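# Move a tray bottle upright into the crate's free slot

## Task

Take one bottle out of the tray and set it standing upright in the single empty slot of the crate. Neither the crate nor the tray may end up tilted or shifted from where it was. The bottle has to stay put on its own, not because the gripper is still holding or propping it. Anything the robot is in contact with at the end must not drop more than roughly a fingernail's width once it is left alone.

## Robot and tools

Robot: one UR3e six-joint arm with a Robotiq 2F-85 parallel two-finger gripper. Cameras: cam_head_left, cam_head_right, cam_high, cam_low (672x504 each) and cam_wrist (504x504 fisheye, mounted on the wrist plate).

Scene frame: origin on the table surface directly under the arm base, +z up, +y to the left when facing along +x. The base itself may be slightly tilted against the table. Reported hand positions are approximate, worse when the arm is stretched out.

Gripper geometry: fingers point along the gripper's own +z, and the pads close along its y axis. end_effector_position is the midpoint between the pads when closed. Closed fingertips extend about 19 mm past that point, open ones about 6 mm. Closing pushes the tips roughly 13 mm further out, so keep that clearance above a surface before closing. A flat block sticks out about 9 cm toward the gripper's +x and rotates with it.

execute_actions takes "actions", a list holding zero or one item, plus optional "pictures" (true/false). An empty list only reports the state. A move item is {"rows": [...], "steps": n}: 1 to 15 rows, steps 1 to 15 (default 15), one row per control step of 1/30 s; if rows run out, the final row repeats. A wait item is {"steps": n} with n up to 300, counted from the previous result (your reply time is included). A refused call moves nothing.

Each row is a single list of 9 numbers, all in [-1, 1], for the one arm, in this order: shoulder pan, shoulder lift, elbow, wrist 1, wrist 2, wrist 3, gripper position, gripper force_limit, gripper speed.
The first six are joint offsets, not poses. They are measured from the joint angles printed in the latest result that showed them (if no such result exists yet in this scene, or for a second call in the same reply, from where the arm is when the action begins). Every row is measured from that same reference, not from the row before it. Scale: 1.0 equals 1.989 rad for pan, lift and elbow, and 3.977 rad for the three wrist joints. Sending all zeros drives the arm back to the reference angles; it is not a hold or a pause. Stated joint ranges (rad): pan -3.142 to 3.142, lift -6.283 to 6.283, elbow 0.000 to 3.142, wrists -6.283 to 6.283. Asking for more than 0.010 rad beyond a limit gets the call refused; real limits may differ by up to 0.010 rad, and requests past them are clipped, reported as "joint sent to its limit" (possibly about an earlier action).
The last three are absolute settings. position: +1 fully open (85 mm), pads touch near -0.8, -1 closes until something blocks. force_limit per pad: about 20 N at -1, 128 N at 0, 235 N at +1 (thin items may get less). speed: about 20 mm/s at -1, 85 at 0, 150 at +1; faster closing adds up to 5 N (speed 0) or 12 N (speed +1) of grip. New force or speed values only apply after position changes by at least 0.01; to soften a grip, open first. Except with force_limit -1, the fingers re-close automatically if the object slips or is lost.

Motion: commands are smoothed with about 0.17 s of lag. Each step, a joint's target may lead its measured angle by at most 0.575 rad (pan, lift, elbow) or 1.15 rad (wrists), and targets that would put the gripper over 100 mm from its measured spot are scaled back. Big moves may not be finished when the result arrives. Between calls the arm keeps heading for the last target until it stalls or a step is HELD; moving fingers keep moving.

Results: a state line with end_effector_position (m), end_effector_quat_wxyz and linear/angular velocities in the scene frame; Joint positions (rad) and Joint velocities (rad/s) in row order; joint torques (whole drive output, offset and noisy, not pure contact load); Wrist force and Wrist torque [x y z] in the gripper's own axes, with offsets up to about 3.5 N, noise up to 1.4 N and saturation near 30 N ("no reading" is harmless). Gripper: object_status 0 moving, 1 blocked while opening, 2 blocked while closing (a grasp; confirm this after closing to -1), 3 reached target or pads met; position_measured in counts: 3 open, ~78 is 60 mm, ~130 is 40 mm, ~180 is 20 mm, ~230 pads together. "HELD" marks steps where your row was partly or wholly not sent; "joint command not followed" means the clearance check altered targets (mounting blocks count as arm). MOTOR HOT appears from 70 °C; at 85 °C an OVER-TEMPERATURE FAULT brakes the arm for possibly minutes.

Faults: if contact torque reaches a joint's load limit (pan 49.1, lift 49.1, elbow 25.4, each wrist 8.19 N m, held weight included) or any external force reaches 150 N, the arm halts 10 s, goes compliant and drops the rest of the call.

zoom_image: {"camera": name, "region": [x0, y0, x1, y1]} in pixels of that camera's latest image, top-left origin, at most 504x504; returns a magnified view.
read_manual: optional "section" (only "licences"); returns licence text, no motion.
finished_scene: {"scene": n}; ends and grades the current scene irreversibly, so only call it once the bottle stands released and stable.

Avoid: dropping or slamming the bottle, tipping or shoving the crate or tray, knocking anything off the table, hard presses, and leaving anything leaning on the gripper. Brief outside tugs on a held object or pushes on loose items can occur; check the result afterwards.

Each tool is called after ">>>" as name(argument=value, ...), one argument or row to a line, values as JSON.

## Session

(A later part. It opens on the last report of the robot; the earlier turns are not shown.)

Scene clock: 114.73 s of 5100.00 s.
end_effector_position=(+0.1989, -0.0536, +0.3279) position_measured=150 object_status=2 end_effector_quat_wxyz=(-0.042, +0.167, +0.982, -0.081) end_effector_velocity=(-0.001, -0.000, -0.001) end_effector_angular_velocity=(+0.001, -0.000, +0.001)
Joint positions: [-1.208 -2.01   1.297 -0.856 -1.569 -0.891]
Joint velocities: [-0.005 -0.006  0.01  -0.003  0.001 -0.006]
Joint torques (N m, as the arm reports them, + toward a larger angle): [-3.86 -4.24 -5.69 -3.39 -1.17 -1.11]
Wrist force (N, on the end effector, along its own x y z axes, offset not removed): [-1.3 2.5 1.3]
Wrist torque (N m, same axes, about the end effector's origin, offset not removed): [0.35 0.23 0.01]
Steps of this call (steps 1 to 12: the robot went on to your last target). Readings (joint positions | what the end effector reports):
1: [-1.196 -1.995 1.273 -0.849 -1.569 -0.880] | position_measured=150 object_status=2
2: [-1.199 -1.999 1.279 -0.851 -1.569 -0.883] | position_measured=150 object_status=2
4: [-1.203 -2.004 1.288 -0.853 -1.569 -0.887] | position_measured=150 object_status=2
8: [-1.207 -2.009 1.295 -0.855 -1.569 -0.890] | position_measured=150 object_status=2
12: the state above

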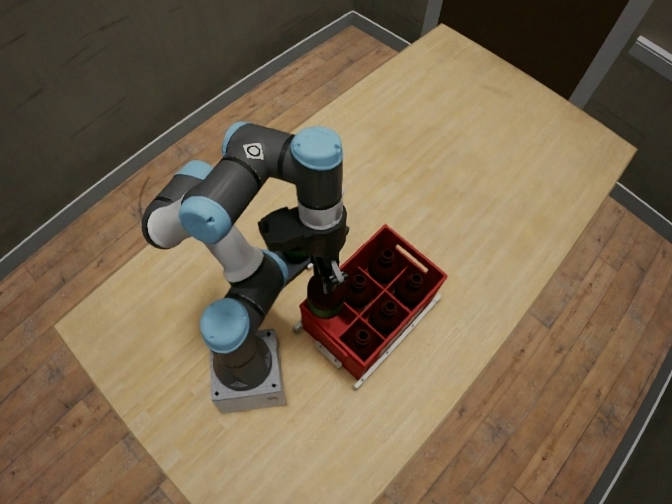

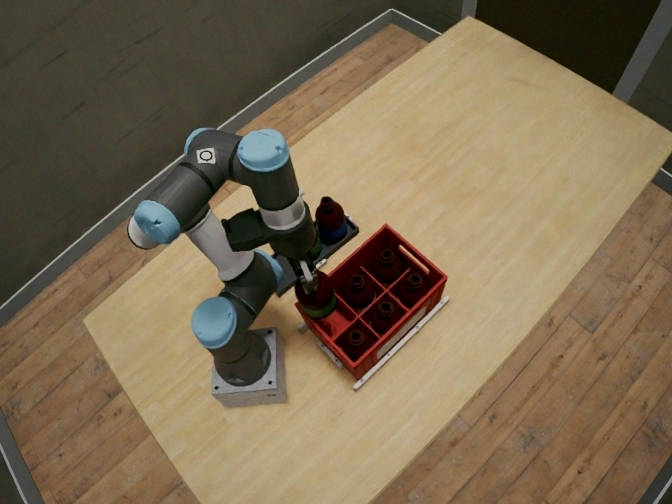

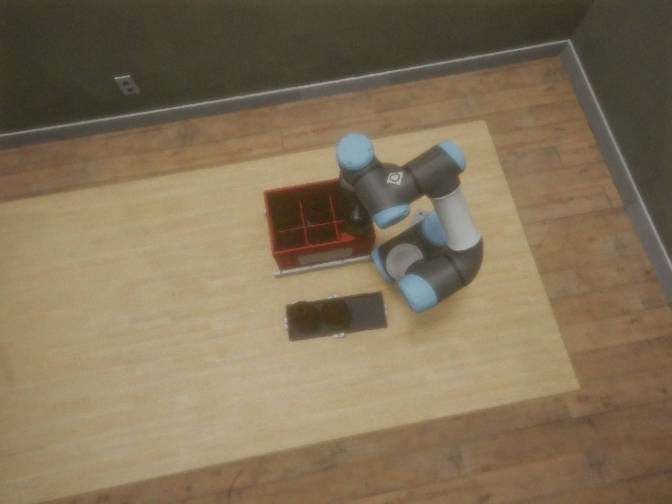

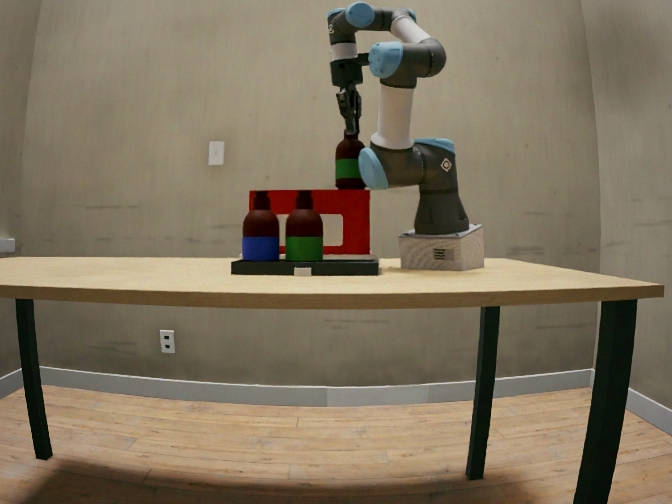

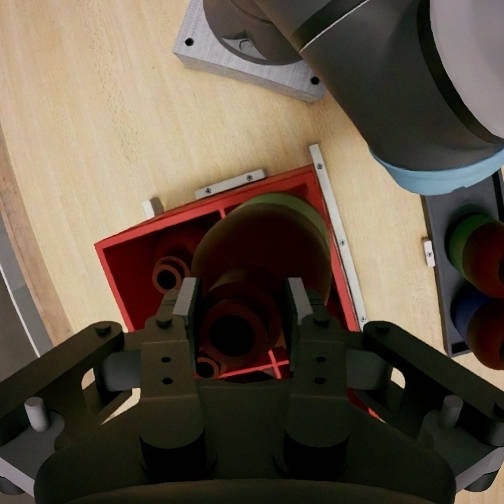

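>>> execute_actions(
  actions=[
    {"rows":[[0,0.016,-0.007,-0.005,0,0,-1,-0.3,0],[0,0.032,-0.013,-0.0093,0,0,-1,-0.3,0]],"steps":15},
  ],
  pictures=false,
)

>>> execute_actions(
  actions=[
    {"steps":8},
  ],
)

Scene clock: 123.53 s of 5100.00 s.
end_effector_position=(+0.2053, -0.0709, +0.3298) position_measured=150 object_status=2 end_effector_quat_wxyz=(-0.042, +0.167, +0.982, -0.080) end_effector_velocity=(+0.001, -0.005, -0.000) end_effector_angular_velocity=(+0.002, +0.002, +0.000)
Joint positions: [-1.208 -1.949  1.272 -0.892 -1.569 -0.891]
Joint velocities: [ 0.     0.018 -0.006 -0.008 -0.001 -0.001]
Joint torques (N m, as the arm reports them, + toward a larger angle): [  1.14   0.42 -10.54  -3.39  -0.68   0.94]
Wrist force (N, on the end effector, along its own x y z axes, offset not removed): [-2.3 0.0 2.6]
Wrist torque (N m, same axes, about the end effector's origin, offset not removed): [-0.12 0.33 0.01]
Steps of this call (steps 1 to 30: the robot went on to your last target; steps 31 to 90: nothing new was sent; then 5.30 s passed at rest; steps 91 to 105: all 15 steps of this action). Readings (joint positions | what the end effector reports):
91: [-1.208 -2.011 1.298 -0.856 -1.569 -0.892] | position_measured=150 object_status=2
92: [-1.208 -2.009 1.298 -0.857 -1.569 -0.892] | position_measured=150 object_status=2
94: [-1.208 -1.992 1.289 -0.868 -1.569 -0.892] | position_measured=150 object_status=2
98: [-1.208 -1.962 1.277 -0.884 -1.569 -0.892] | position_measured=150 object_status=2
105: the state above

Scene clock: 123.80 s of 5100.00 s.
end_effector_position=(+0.2054, -0.0714, +0.3298) position_measured=150 object_status=2 end_effector_quat_wxyz=(-0.042, +0.167, +0.982, -0.080) end_effector_velocity=(+0.000, -0.000, -0.000) end_effector_angular_velocity=(+0.002, -0.001, +0.000)
Joint positions: [-1.208 -1.947  1.271 -0.893 -1.569 -0.891]
Joint velocities: [ 0.     0.002 -0.001 -0.     0.001 -0.   ]
Joint torques (N m, as the arm reports them, + toward a larger angle): [  0.9    1.16 -10.65  -3.37  -0.44   0.96]
Wrist force (N, on the end effector, along its own x y z axes, offset not removed): [-0.6 0.5 2.1]
Wrist torque (N m, same axes, about the end effector's origin, offset not removed): [0.07 0.09 0.01]
Steps of this call (steps 1 to 8: the robot went on to your last target). Readings (joint positions | what the end effector reports):
1: [-1.208 -1.948 1.272 -0.892 -1.569 -0.891] | position_measured=150 object_status=2
2: [-1.208 -1.948 1.272 -0.892 -1.569 -0.891] | position_measured=150 object_status=2
4: [-1.208 -1.947 1.272 -0.892 -1.569 -0.891] | position_measured=150 object_status=2
8: the state above

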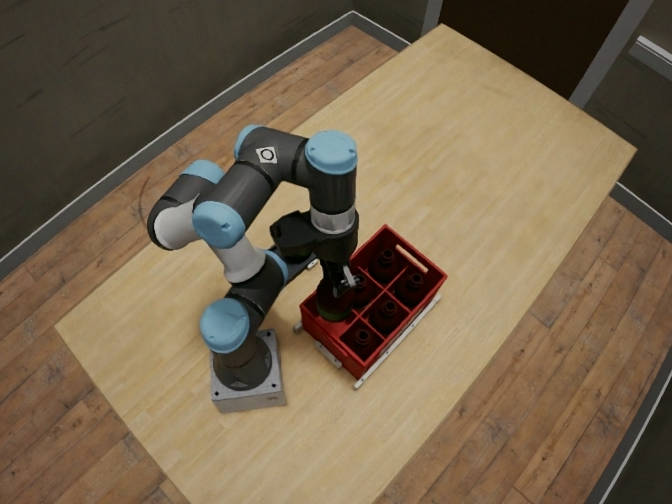

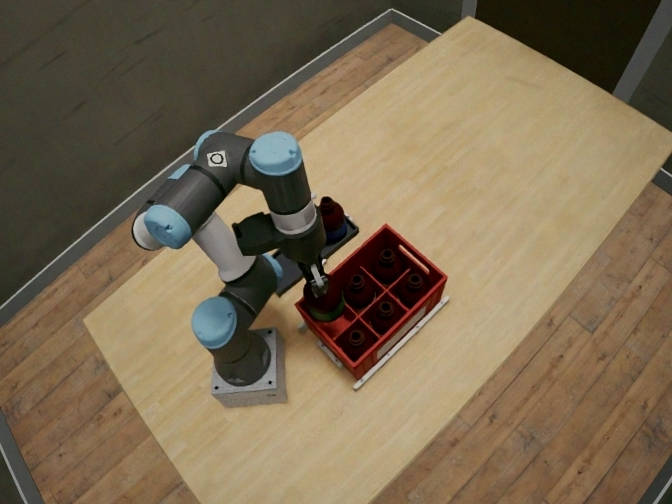

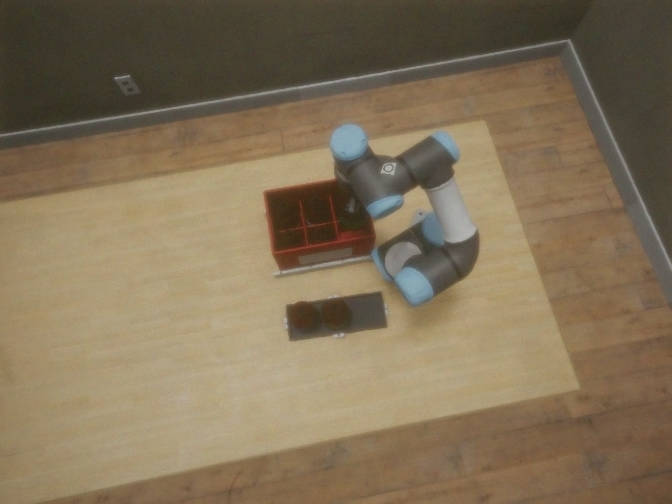

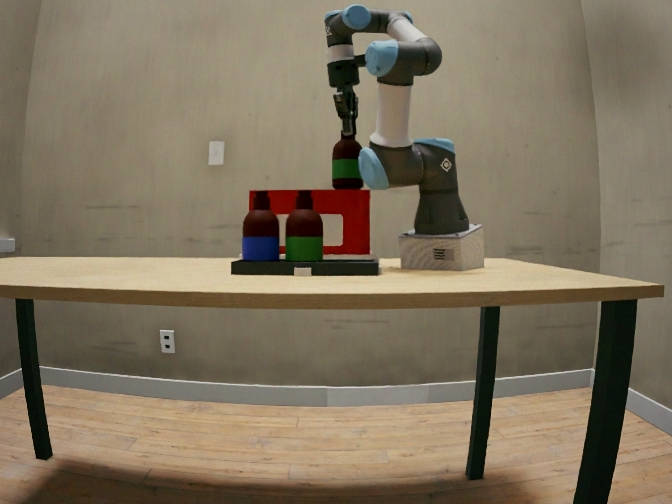

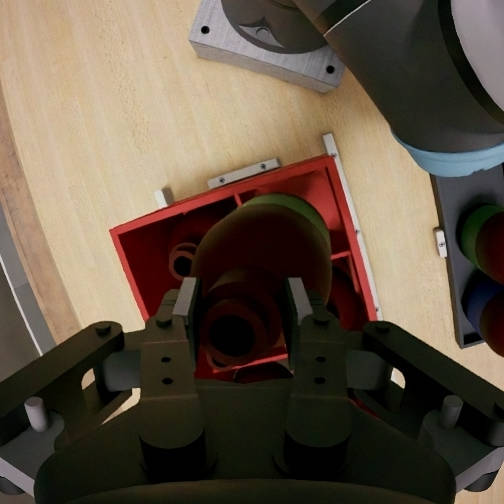

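>>> execute_actions(
  actions=[
    {"rows":[[0.003,-0.01,0.025,-0.008,0,0.0016,-1,-0.3,0],[0.006,-0.019,0.05,-0.015,0,0.003,-1,-0.3,0],[0.009,-0.029,0.074,-0.023,0,0.005,-1,-0.3,0],[0.012,-0.038,0.099,-0.031,0,0.006,-1,-0.3,0],[0.016,-0.048,0.124,-0.038,0,0.008,-1,-0.3,0],[0.019,-0.057,0.149,-0.046,0,0.0095,-1,-0.3,0],[0.022,-0.067,0.173,-0.054,0,0.011,-1,-0.3,0],[0.025,-0.076,0.198,-0.0616,0,0.0126,-1,-0.3,0]],"steps":15},
  ],
  pictures=false,
)

>>> execute_actions(
  actions=[
    {"steps":12},
  ],
)

Scene clock: 135.37 s of 5100.00 s.
end_effector_position=(+0.2028, -0.0676, +0.2757) position_measured=150 object_status=2 end_effector_quat_wxyz=(-0.041, +0.167, +0.982, -0.083) end_effector_velocity=(-0.007, +0.008, -0.058) end_effector_angular_velocity=(+0.025, +0.010, -0.004)
Joint positions: [-1.162 -2.084  1.626 -1.115 -1.569 -0.846]
Joint velocities: [ 0.036 -0.114  0.326 -0.184 -0.001  0.035]
Joint torques (N m, as the arm reports them, + toward a larger angle): [ 1.7  -5.25 -7.49 -3.47 -0.26  1.15]
Wrist force (N, on the end effector, along its own x y z axes, offset not removed): [-1.0 1.1 3.1]
Wrist torque (N m, same axes, about the end effector's origin, offset not removed): [0.02 0.13 0.09]
Steps of this call (steps 1 to 15: the robot went on to your last target; steps 16 to 90: nothing new was sent; then 8.07 s passed at rest; steps 91 to 105: all 15 steps of this action). Readings (joint positions | what the end effector reports):
91: [-1.208 -1.947 1.271 -0.893 -1.569 -0.891] | position_measured=150 object_status=2
92: [-1.207 -1.948 1.273 -0.895 -1.569 -0.891] | position_measured=150 object_status=2
94: [-1.203 -1.960 1.301 -0.914 -1.569 -0.887] | position_measured=150 object_status=2
98: [-1.186 -2.012 1.427 -0.997 -1.569 -0.869] | position_measured=150 object_status=2
105: the state above

Scene clock: 135.77 s of 5100.00 s.
end_effector_position=(+0.2019, -0.0665, +0.2689) position_measured=150 object_status=2 end_effector_quat_wxyz=(-0.042, +0.167, +0.982, -0.081) end_effector_velocity=(-0.000, +0.000, -0.002) end_effector_angular_velocity=(+0.000, -0.000, +0.000)
Joint positions: [-1.158 -2.098  1.664 -1.137 -1.569 -0.841]
Joint velocities: [ 0.002 -0.004  0.011 -0.007  0.     0.001]
Joint torques (N m, as the arm reports them, + toward a larger angle): [ 0.66 -5.39 -7.49 -3.36 -0.63  0.89]
Wrist force (N, on the end effector, along its own x y z axes, offset not removed): [0.3 1.7 4.0]
Wrist torque (N m, same axes, about the end effector's origin, offset not removed): [0.11 0.00 0.01]
Steps of this call (steps 1 to 12: the robot went on to your last target). Readings (joint positions | what the end effector reports):
1: [-1.161 -2.088 1.636 -1.121 -1.569 -0.845] | position_measured=150 object_status=2
2: [-1.160 -2.090 1.643 -1.125 -1.569 -0.844] | position_measured=150 object_status=2
4: [-1.159 -2.094 1.652 -1.130 -1.569 -0.843] | position_measured=150 object_status=2
8: [-1.158 -2.097 1.661 -1.135 -1.569 -0.842] | position_measured=150 object_status=2
12: the state above

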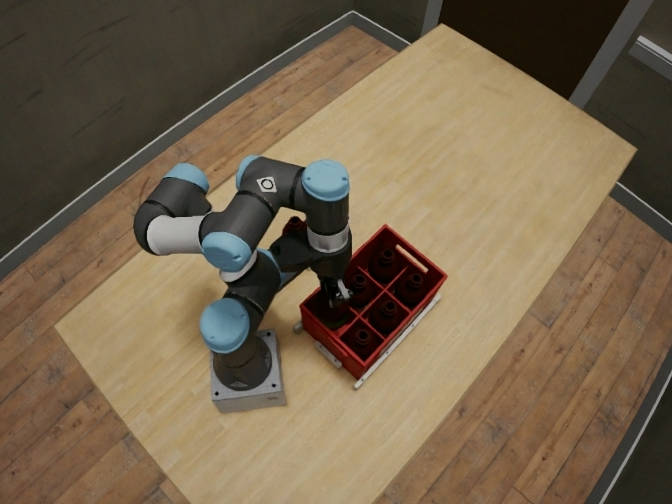

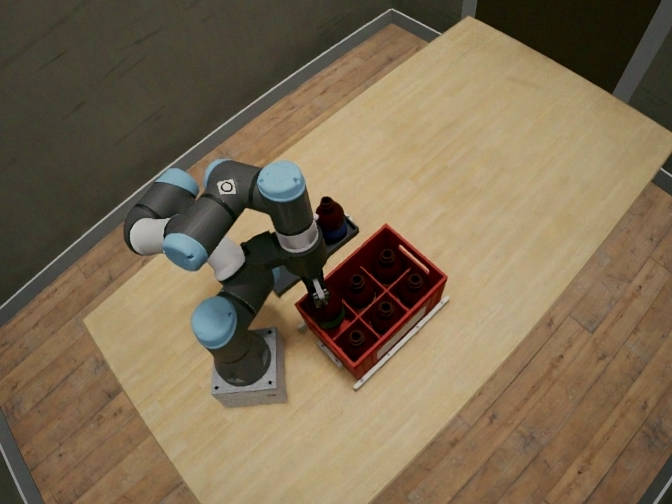

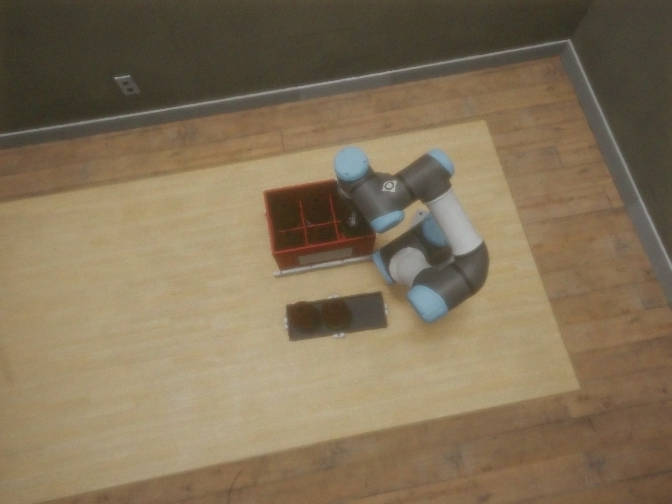

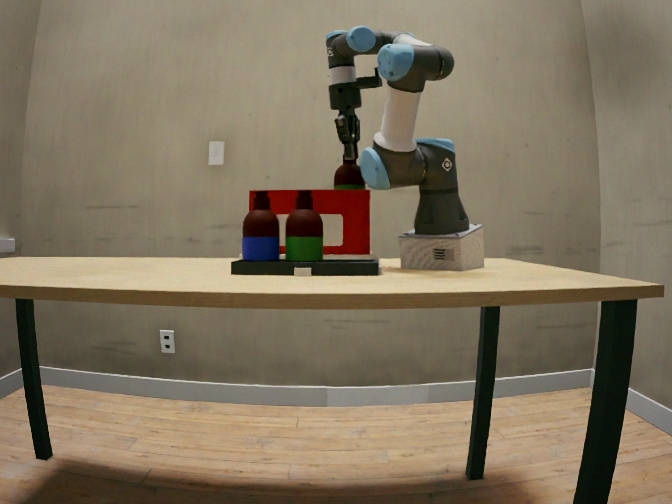

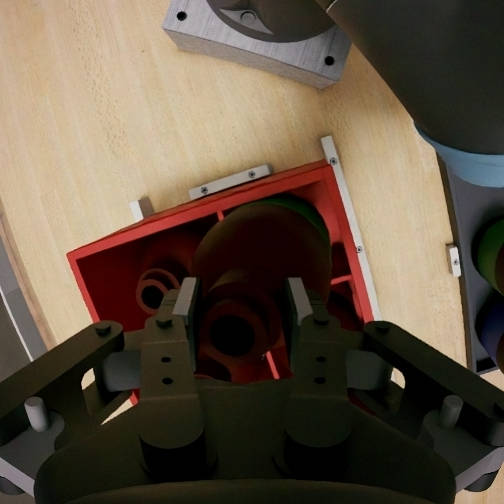

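>>> execute_actions(
  actions=[
    {"rows":[[0.003,-0.005,0.021,-0.008,0,0.0015,-1,-0.3,0],[0.006,-0.011,0.041,-0.015,0,0.003,-1,-0.3,0],[0.009,-0.016,0.062,-0.023,0,0.0044,-1,-0.3,0],[0.012,-0.021,0.083,-0.031,0,0.006,-1,-0.3,0],[0.015,-0.027,0.104,-0.038,0,0.0073,-1,-0.3,0],[0.0176,-0.032,0.1245,-0.046,0,0.0088,-1,-0.3,0]],"steps":15},
  ],
  pictures=false,
)

>>> execute_actions(
  actions=[
    {"steps":12},
  ],
)

Scene clock: 144.57 s of 5100.00 s.
end_effector_position=(+0.2003, -0.0669, +0.2265) position_measured=150 object_status=2 end_effector_quat_wxyz=(-0.042, +0.167, +0.982, -0.082) end_effector_velocity=(-0.003, +0.003, -0.028) end_effector_angular_velocity=(+0.011, +0.006, -0.000)
Joint positions: [-1.125 -2.157  1.895 -1.308 -1.569 -0.808]
Joint velocities: [ 0.018 -0.033  0.137 -0.092 -0.001  0.016]
Joint torques (N m, as the arm reports them, + toward a larger angle): [ 0.24 -4.69 -7.58 -3.02 -0.62  0.92]
Wrist force (N, on the end effector, along its own x y z axes, offset not removed): [-1.1 2.0 1.6]
Wrist torque (N m, same axes, about the end effector's origin, offset not removed): [0.08 -0.10 0.05]
Steps of this call (steps 1 to 30: the robot went on to your last target; steps 31 to 90: nothing new was sent; then 5.30 s passed at rest; steps 91 to 105: all 15 steps of this action). Readings (joint positions | what the end effector reports):
91: [-1.158 -2.098 1.665 -1.138 -1.569 -0.841] | position_measured=150 object_status=2
92: [-1.158 -2.099 1.667 -1.140 -1.569 -0.841] | position_measured=150 object_status=2
94: [-1.154 -2.106 1.690 -1.159 -1.569 -0.837] | position_measured=150 object_status=2
98: [-1.138 -2.134 1.796 -1.240 -1.569 -0.821] | position_measured=150 object_status=2
105: the state above

Scene clock: 144.97 s of 5100.00 s.
end_effector_position=(+0.1999, -0.0666, +0.2233) position_measured=150 object_status=2 end_effector_quat_wxyz=(-0.042, +0.167, +0.982, -0.081) end_effector_velocity=(+0.000, +0.000, -0.001) end_effector_angular_velocity=(+0.002, -0.001, -0.000)
Joint positions: [-1.123 -2.161  1.911 -1.319 -1.569 -0.806]
Joint velocities: [ 0.001 -0.001  0.006 -0.003  0.001  0.001]
Joint torques (N m, as the arm reports them, + toward a larger angle): [ 1.17 -5.05 -7.59 -3.02 -0.32  0.94]
Wrist force (N, on the end effector, along its own x y z axes, offset not removed): [-3.8 1.6 1.7]
Wrist torque (N m, same axes, about the end effector's origin, offset not removed): [0.00 0.28 0.07]
Steps of this call (steps 1 to 12: the robot went on to your last target). Readings (joint positions | what the end effector reports):
1: [-1.125 -2.158 1.899 -1.311 -1.569 -0.808] | position_measured=150 object_status=2
2: [-1.124 -2.159 1.902 -1.313 -1.569 -0.808] | position_measured=150 object_status=2
4: [-1.124 -2.160 1.906 -1.316 -1.569 -0.807] | position_measured=150 object_status=2
8: [-1.123 -2.161 1.910 -1.319 -1.569 -0.807] | position_measured=150 object_status=2
12: the state above

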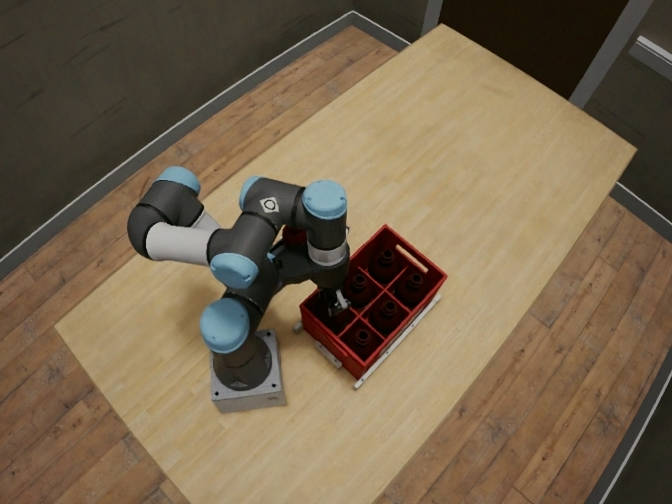

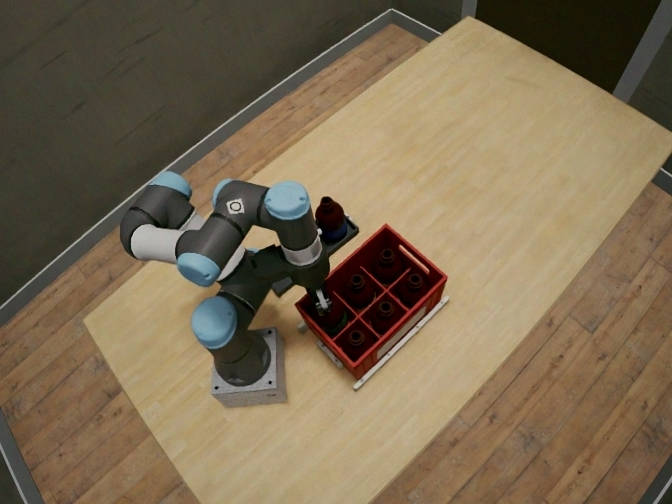

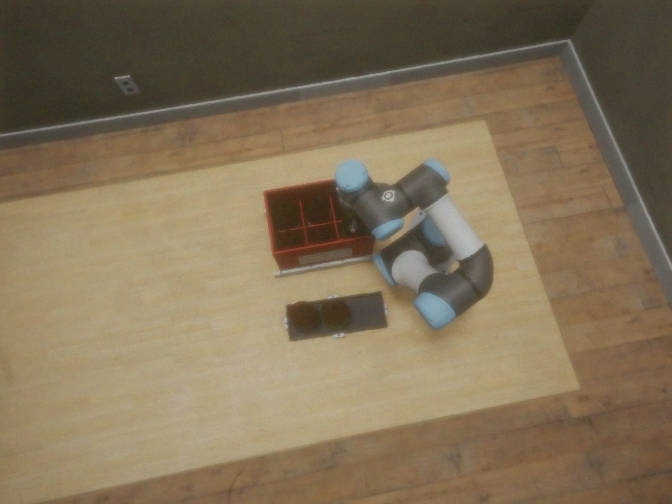

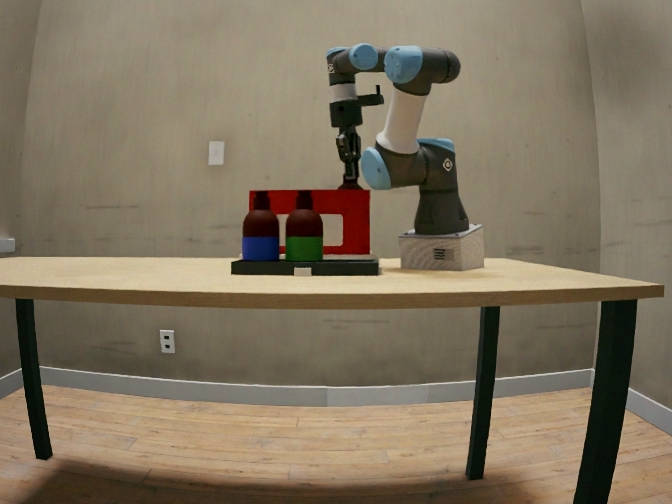

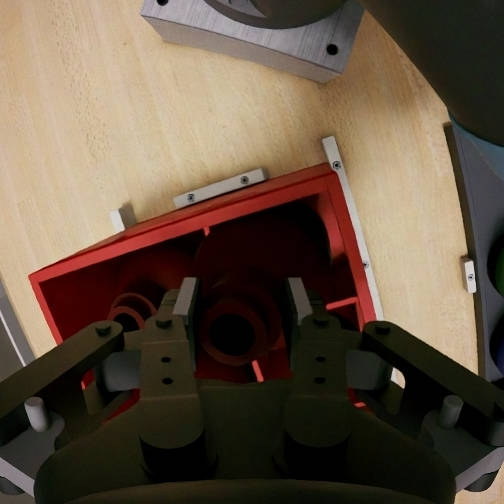

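>>> execute_actions(
  actions=[
    {"rows":[[0.0045,-0.0014,0.017,-0.008,0,0.0023,-1,-0.3,0],[0.009,-0.003,0.035,-0.016,0,0.0045,-1,-0.3,0],[0.0136,-0.004,0.052,-0.024,0,0.0068,-1,-0.3,0],[0.018,-0.0056,0.069,-0.032,0,0.009,-1,-0.3,0],[0.0226,-0.007,0.0865,-0.04,0,0.0113,-1,-0.3,0]],"steps":15},
  ],
  pictures=false,
)

>>> execute_actions(
  actions=[
    {"steps":10},
  ],
  pictures=false,
)

Scene clock: 152.87 s of 5100.00 s.
end_effector_position=(+0.2013, -0.0666, +0.1896) position_measured=150 object_status=2 end_effector_quat_wxyz=(-0.041, +0.167, +0.982, -0.082) end_effector_velocity=(-0.001, +0.001, -0.017) end_effector_angular_velocity=(+0.002, +0.003, +0.000)
Joint positions: [-1.081 -2.174  2.073 -1.47  -1.569 -0.764]
Joint velocities: [ 0.02  -0.006  0.079 -0.07  -0.001  0.019]
Joint torques (N m, as the arm reports them, + toward a larger angle): [ 0.68 -5.86 -8.36 -3.48 -0.47  0.8 ]
Wrist force (N, on the end effector, along its own x y z axes, offset not removed): [0.1 0.1 1.5]
Wrist torque (N m, same axes, about the end effector's origin, offset not removed): [-0.11 0.05 0.04]
Steps of this call (steps 1 to 30: the robot went on to your last target; steps 31 to 90: nothing new was sent; then 4.40 s passed at rest; steps 91 to 105: all 15 steps of this action). Readings (joint positions | what the end effector reports):
91: [-1.123 -2.161 1.911 -1.320 -1.569 -0.806] | position_measured=150 object_status=2
92: [-1.122 -2.161 1.913 -1.322 -1.569 -0.806] | position_measured=150 object_status=2
94: [-1.117 -2.163 1.933 -1.342 -1.569 -0.800] | position_measured=150 object_status=2
98: [-1.095 -2.170 2.016 -1.420 -1.569 -0.778] | position_measured=150 object_status=2
105: the state above

Scene clock: 153.20 s of 5100.00 s.
end_effector_position=(+0.2012, -0.0664, +0.1876) position_measured=150 object_status=2 end_effector_quat_wxyz=(-0.042, +0.167, +0.982, -0.081) end_effector_velocity=(-0.000, +0.000, -0.001) end_effector_angular_velocity=(+0.000, +0.001, +0.001)
Joint positions: [-1.078 -2.175  2.082 -1.478 -1.569 -0.762]
Joint velocities: [ 0.001 -0.     0.006 -0.005 -0.001 -0.   ]
Joint torques (N m, as the arm reports them, + toward a larger angle): [ 1.66 -5.25 -8.15 -3.32 -0.58  0.97]
Wrist force (N, on the end effector, along its own x y z axes, offset not removed): [-2.1 1.9 1.3]
Wrist torque (N m, same axes, about the end effector's origin, offset not removed): [0.21 0.42 0.08]
Steps of this call (steps 1 to 10: the robot went on to your last target). Readings (joint positions | what the end effector reports):
1: [-1.080 -2.175 2.076 -1.472 -1.569 -0.763] | position_measured=150 object_status=2
2: [-1.080 -2.175 2.077 -1.474 -1.569 -0.763] | position_measured=150 object_status=2
4: [-1.079 -2.175 2.080 -1.476 -1.569 -0.762] | position_measured=150 object_status=2
8: [-1.079 -2.175 2.082 -1.478 -1.569 -0.762] | position_measured=150 object_status=2
10: the state above

>>> execute_actions(
  actions=[
    {"rows":[[0,0,0,0,0,0,-0.1,-0.3,0]],"steps":15},
  ],
  pictures=false,
)

>>> execute_actions(
  actions=[
    {"rows":[[0,0.01,-0.05,0.02,0,0,-0.1,-0.3,0],[0,0.02,-0.1,0.04,0,0,-0.1,-0.3,0],[0,0.03,-0.15,0.06,0,0,-0.1,-0.3,0],[0,0.04,-0.2,0.08,0,0,-0.1,-0.3,0]],"steps":15},
  ],
  pictures=false,
)

>>> execute_actions(
  actions=[
    {"steps":15},
  ],
)

Scene clock: 161.67 s of 5100.00 s.
end_effector_position=(+0.2012, -0.0664, +0.1876) position_measured=141 object_status=3 end_effector_quat_wxyz=(-0.042, +0.167, +0.982, -0.081) end_effector_velocity=(+0.000, +0.000, -0.000) end_effector_angular_velocity=(+0.001, -0.000, +0.002)
Joint positions: [-1.078 -2.175  2.082 -1.478 -1.569 -0.761]
Joint velocities: [-0.     0.    -0.     0.     0.001 -0.002]
Joint torques (N m, as the arm reports them, + toward a larger angle): [ -3.96  -2.15 -12.33  -1.26  -1.08  -0.54]
Wrist force (N, on the end effector, along its own x y z axes, offset not removed): [-1.9 0.5 1.0]
Wrist torque (N m, same axes, about the end effector's origin, offset not removed): [-0.06 0.35 0.05]
Steps of this call (steps 1 to 15: the robot went on to your last target; steps 16 to 90: nothing new was sent; then 4.97 s passed at rest; steps 91 to 105: all 15 steps of this action). Readings (joint positions | what the end effector reports):
91: [-1.078 -2.175 2.083 -1.478 -1.569 -0.761] | position_measured=150 object_status=0
92: [-1.078 -2.175 2.083 -1.478 -1.569 -0.761] | position_measured=150 object_status=0
94: [-1.078 -2.175 2.083 -1.478 -1.569 -0.761] | position_measured=145 object_status=0
98: [-1.078 -2.175 2.082 -1.478 -1.569 -0.761] | position_measured=142 object_status=0
105: the state above

Scene clock: 162.17 s of 5100.00 s.
end_effector_position=(+0.2089, -0.0554, +0.2579) position_measured=141 object_status=3 end_effector_quat_wxyz=(-0.043, +0.167, +0.982, -0.080) end_effector_velocity=(+0.004, +0.005, +0.035) end_effector_angular_velocity=(-0.022, -0.012, +0.005)
Joint positions: [-1.078 -2.099  1.706 -1.175 -1.569 -0.761]
Joint velocities: [-0.     0.03  -0.179  0.124  0.001 -0.   ]
Joint torques (N m, as the arm reports them, + toward a larger angle): [ -2.71   1.02 -10.93  -0.88  -1.09  -0.85]
Wrist force (N, on the end effector, along its own x y z axes, offset not removed): [-1.3 -0.5 -0.3]
Wrist torque (N m, same axes, about the end effector's origin, offset not removed): [-0.07 0.27 0.00]
Steps of this call (steps 1 to 15: all 15 steps of this action). Readings (joint positions | what the end effector reports):
1: [-1.078 -2.175 2.082 -1.478 -1.569 -0.761] | position_measured=141 object_status=3
2: [-1.078 -2.174 2.080 -1.474 -1.569 -0.761] | position_measured=141 object_status=3
4: [-1.078 -2.161 2.036 -1.428 -1.569 -0.761] | position_measured=141 object_status=3
8: [-1.078 -2.121 1.837 -1.266 -1.569 -0.761] | position_measured=141 object_status=3
15: the state above

Scene clock: 162.67 s of 5100.00 s.
end_effector_position=(+0.2093, -0.0548, +0.2620) position_measured=141 object_status=3 end_effector_quat_wxyz=(-0.042, +0.167, +0.982, -0.081) end_effector_velocity=(+0.000, +0.000, +0.000) end_effector_angular_velocity=(-0.000, -0.001, +0.000)
Joint positions: [-1.078 -2.096  1.685 -1.16  -1.569 -0.761]
Joint velocities: [-0.     0.    -0.002  0.001  0.001 -0.   ]
Joint torques (N m, as the arm reports them, + toward a larger angle): [ -1.5    1.72 -10.97  -0.99  -1.02  -0.85]
Wrist force (N, on the end effector, along its own x y z axes, offset not removed): [-0.6 1.6 -1.7]
Wrist torque (N m, same axes, about the end effector's origin, offset not removed): [0.29 0.10 0.04]
Steps of this call (steps 1 to 15: the robot went on to your last target). Readings (joint positions | what the end effector reports):
1: [-1.078 -2.098 1.701 -1.171 -1.569 -0.761] | position_measured=141 object_status=3
2: [-1.078 -2.098 1.697 -1.168 -1.569 -0.761] | position_measured=141 object_status=3
4: [-1.078 -2.097 1.692 -1.165 -1.569 -0.761] | position_measured=141 object_status=3
8: [-1.078 -2.096 1.687 -1.161 -1.569 -0.761] | position_measured=141 object_status=3
15: the state above

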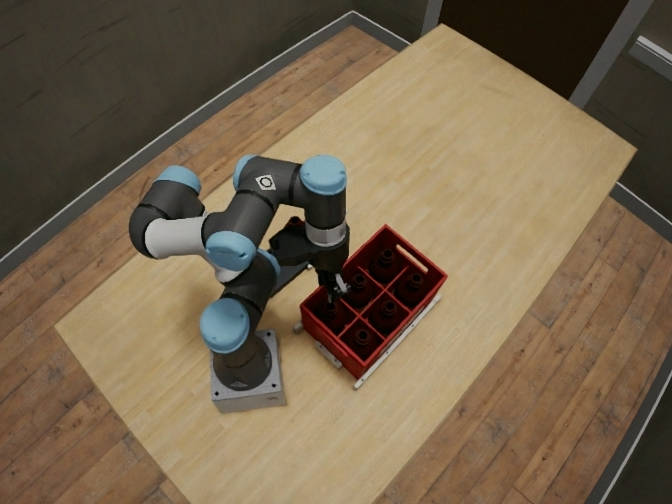

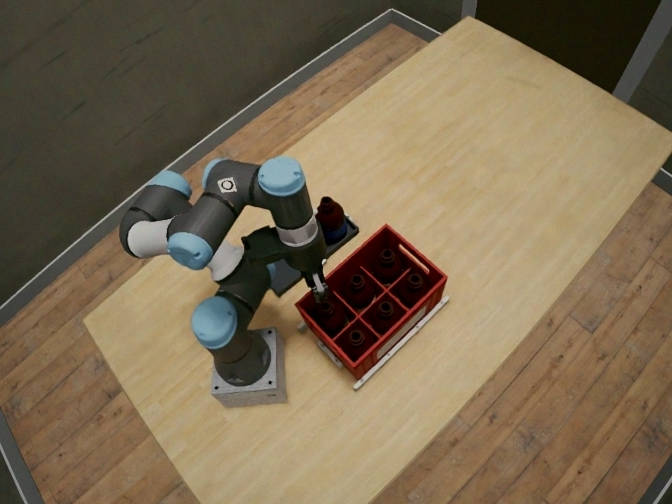

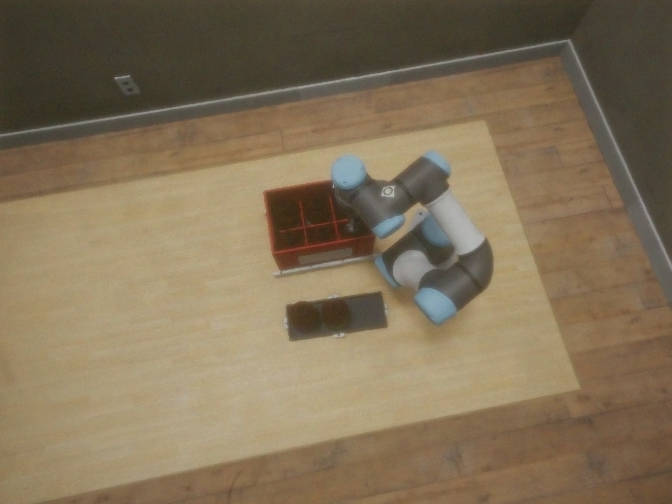

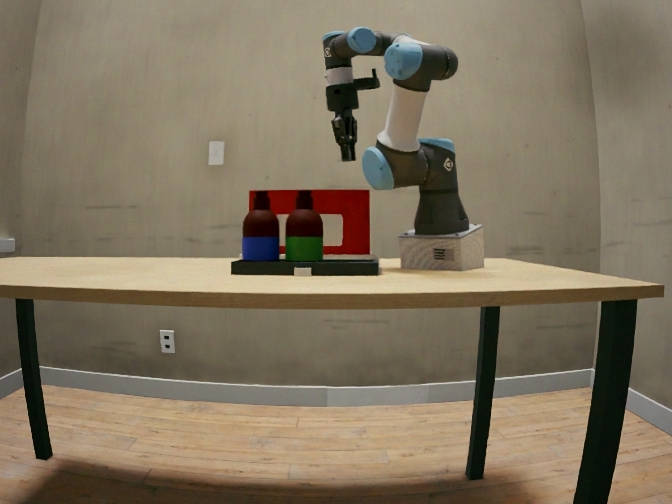

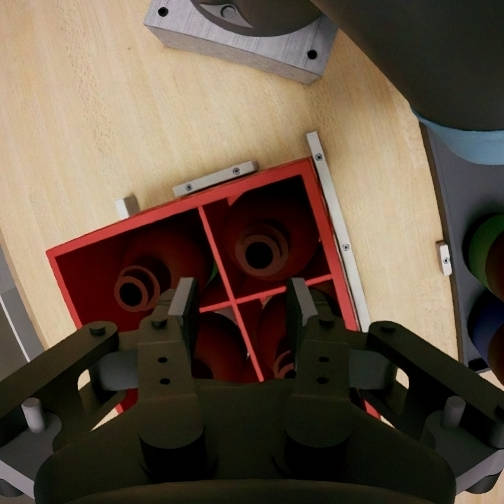

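>>> finished_scene(
  scene=2,
)

The scene is finished: the task was done.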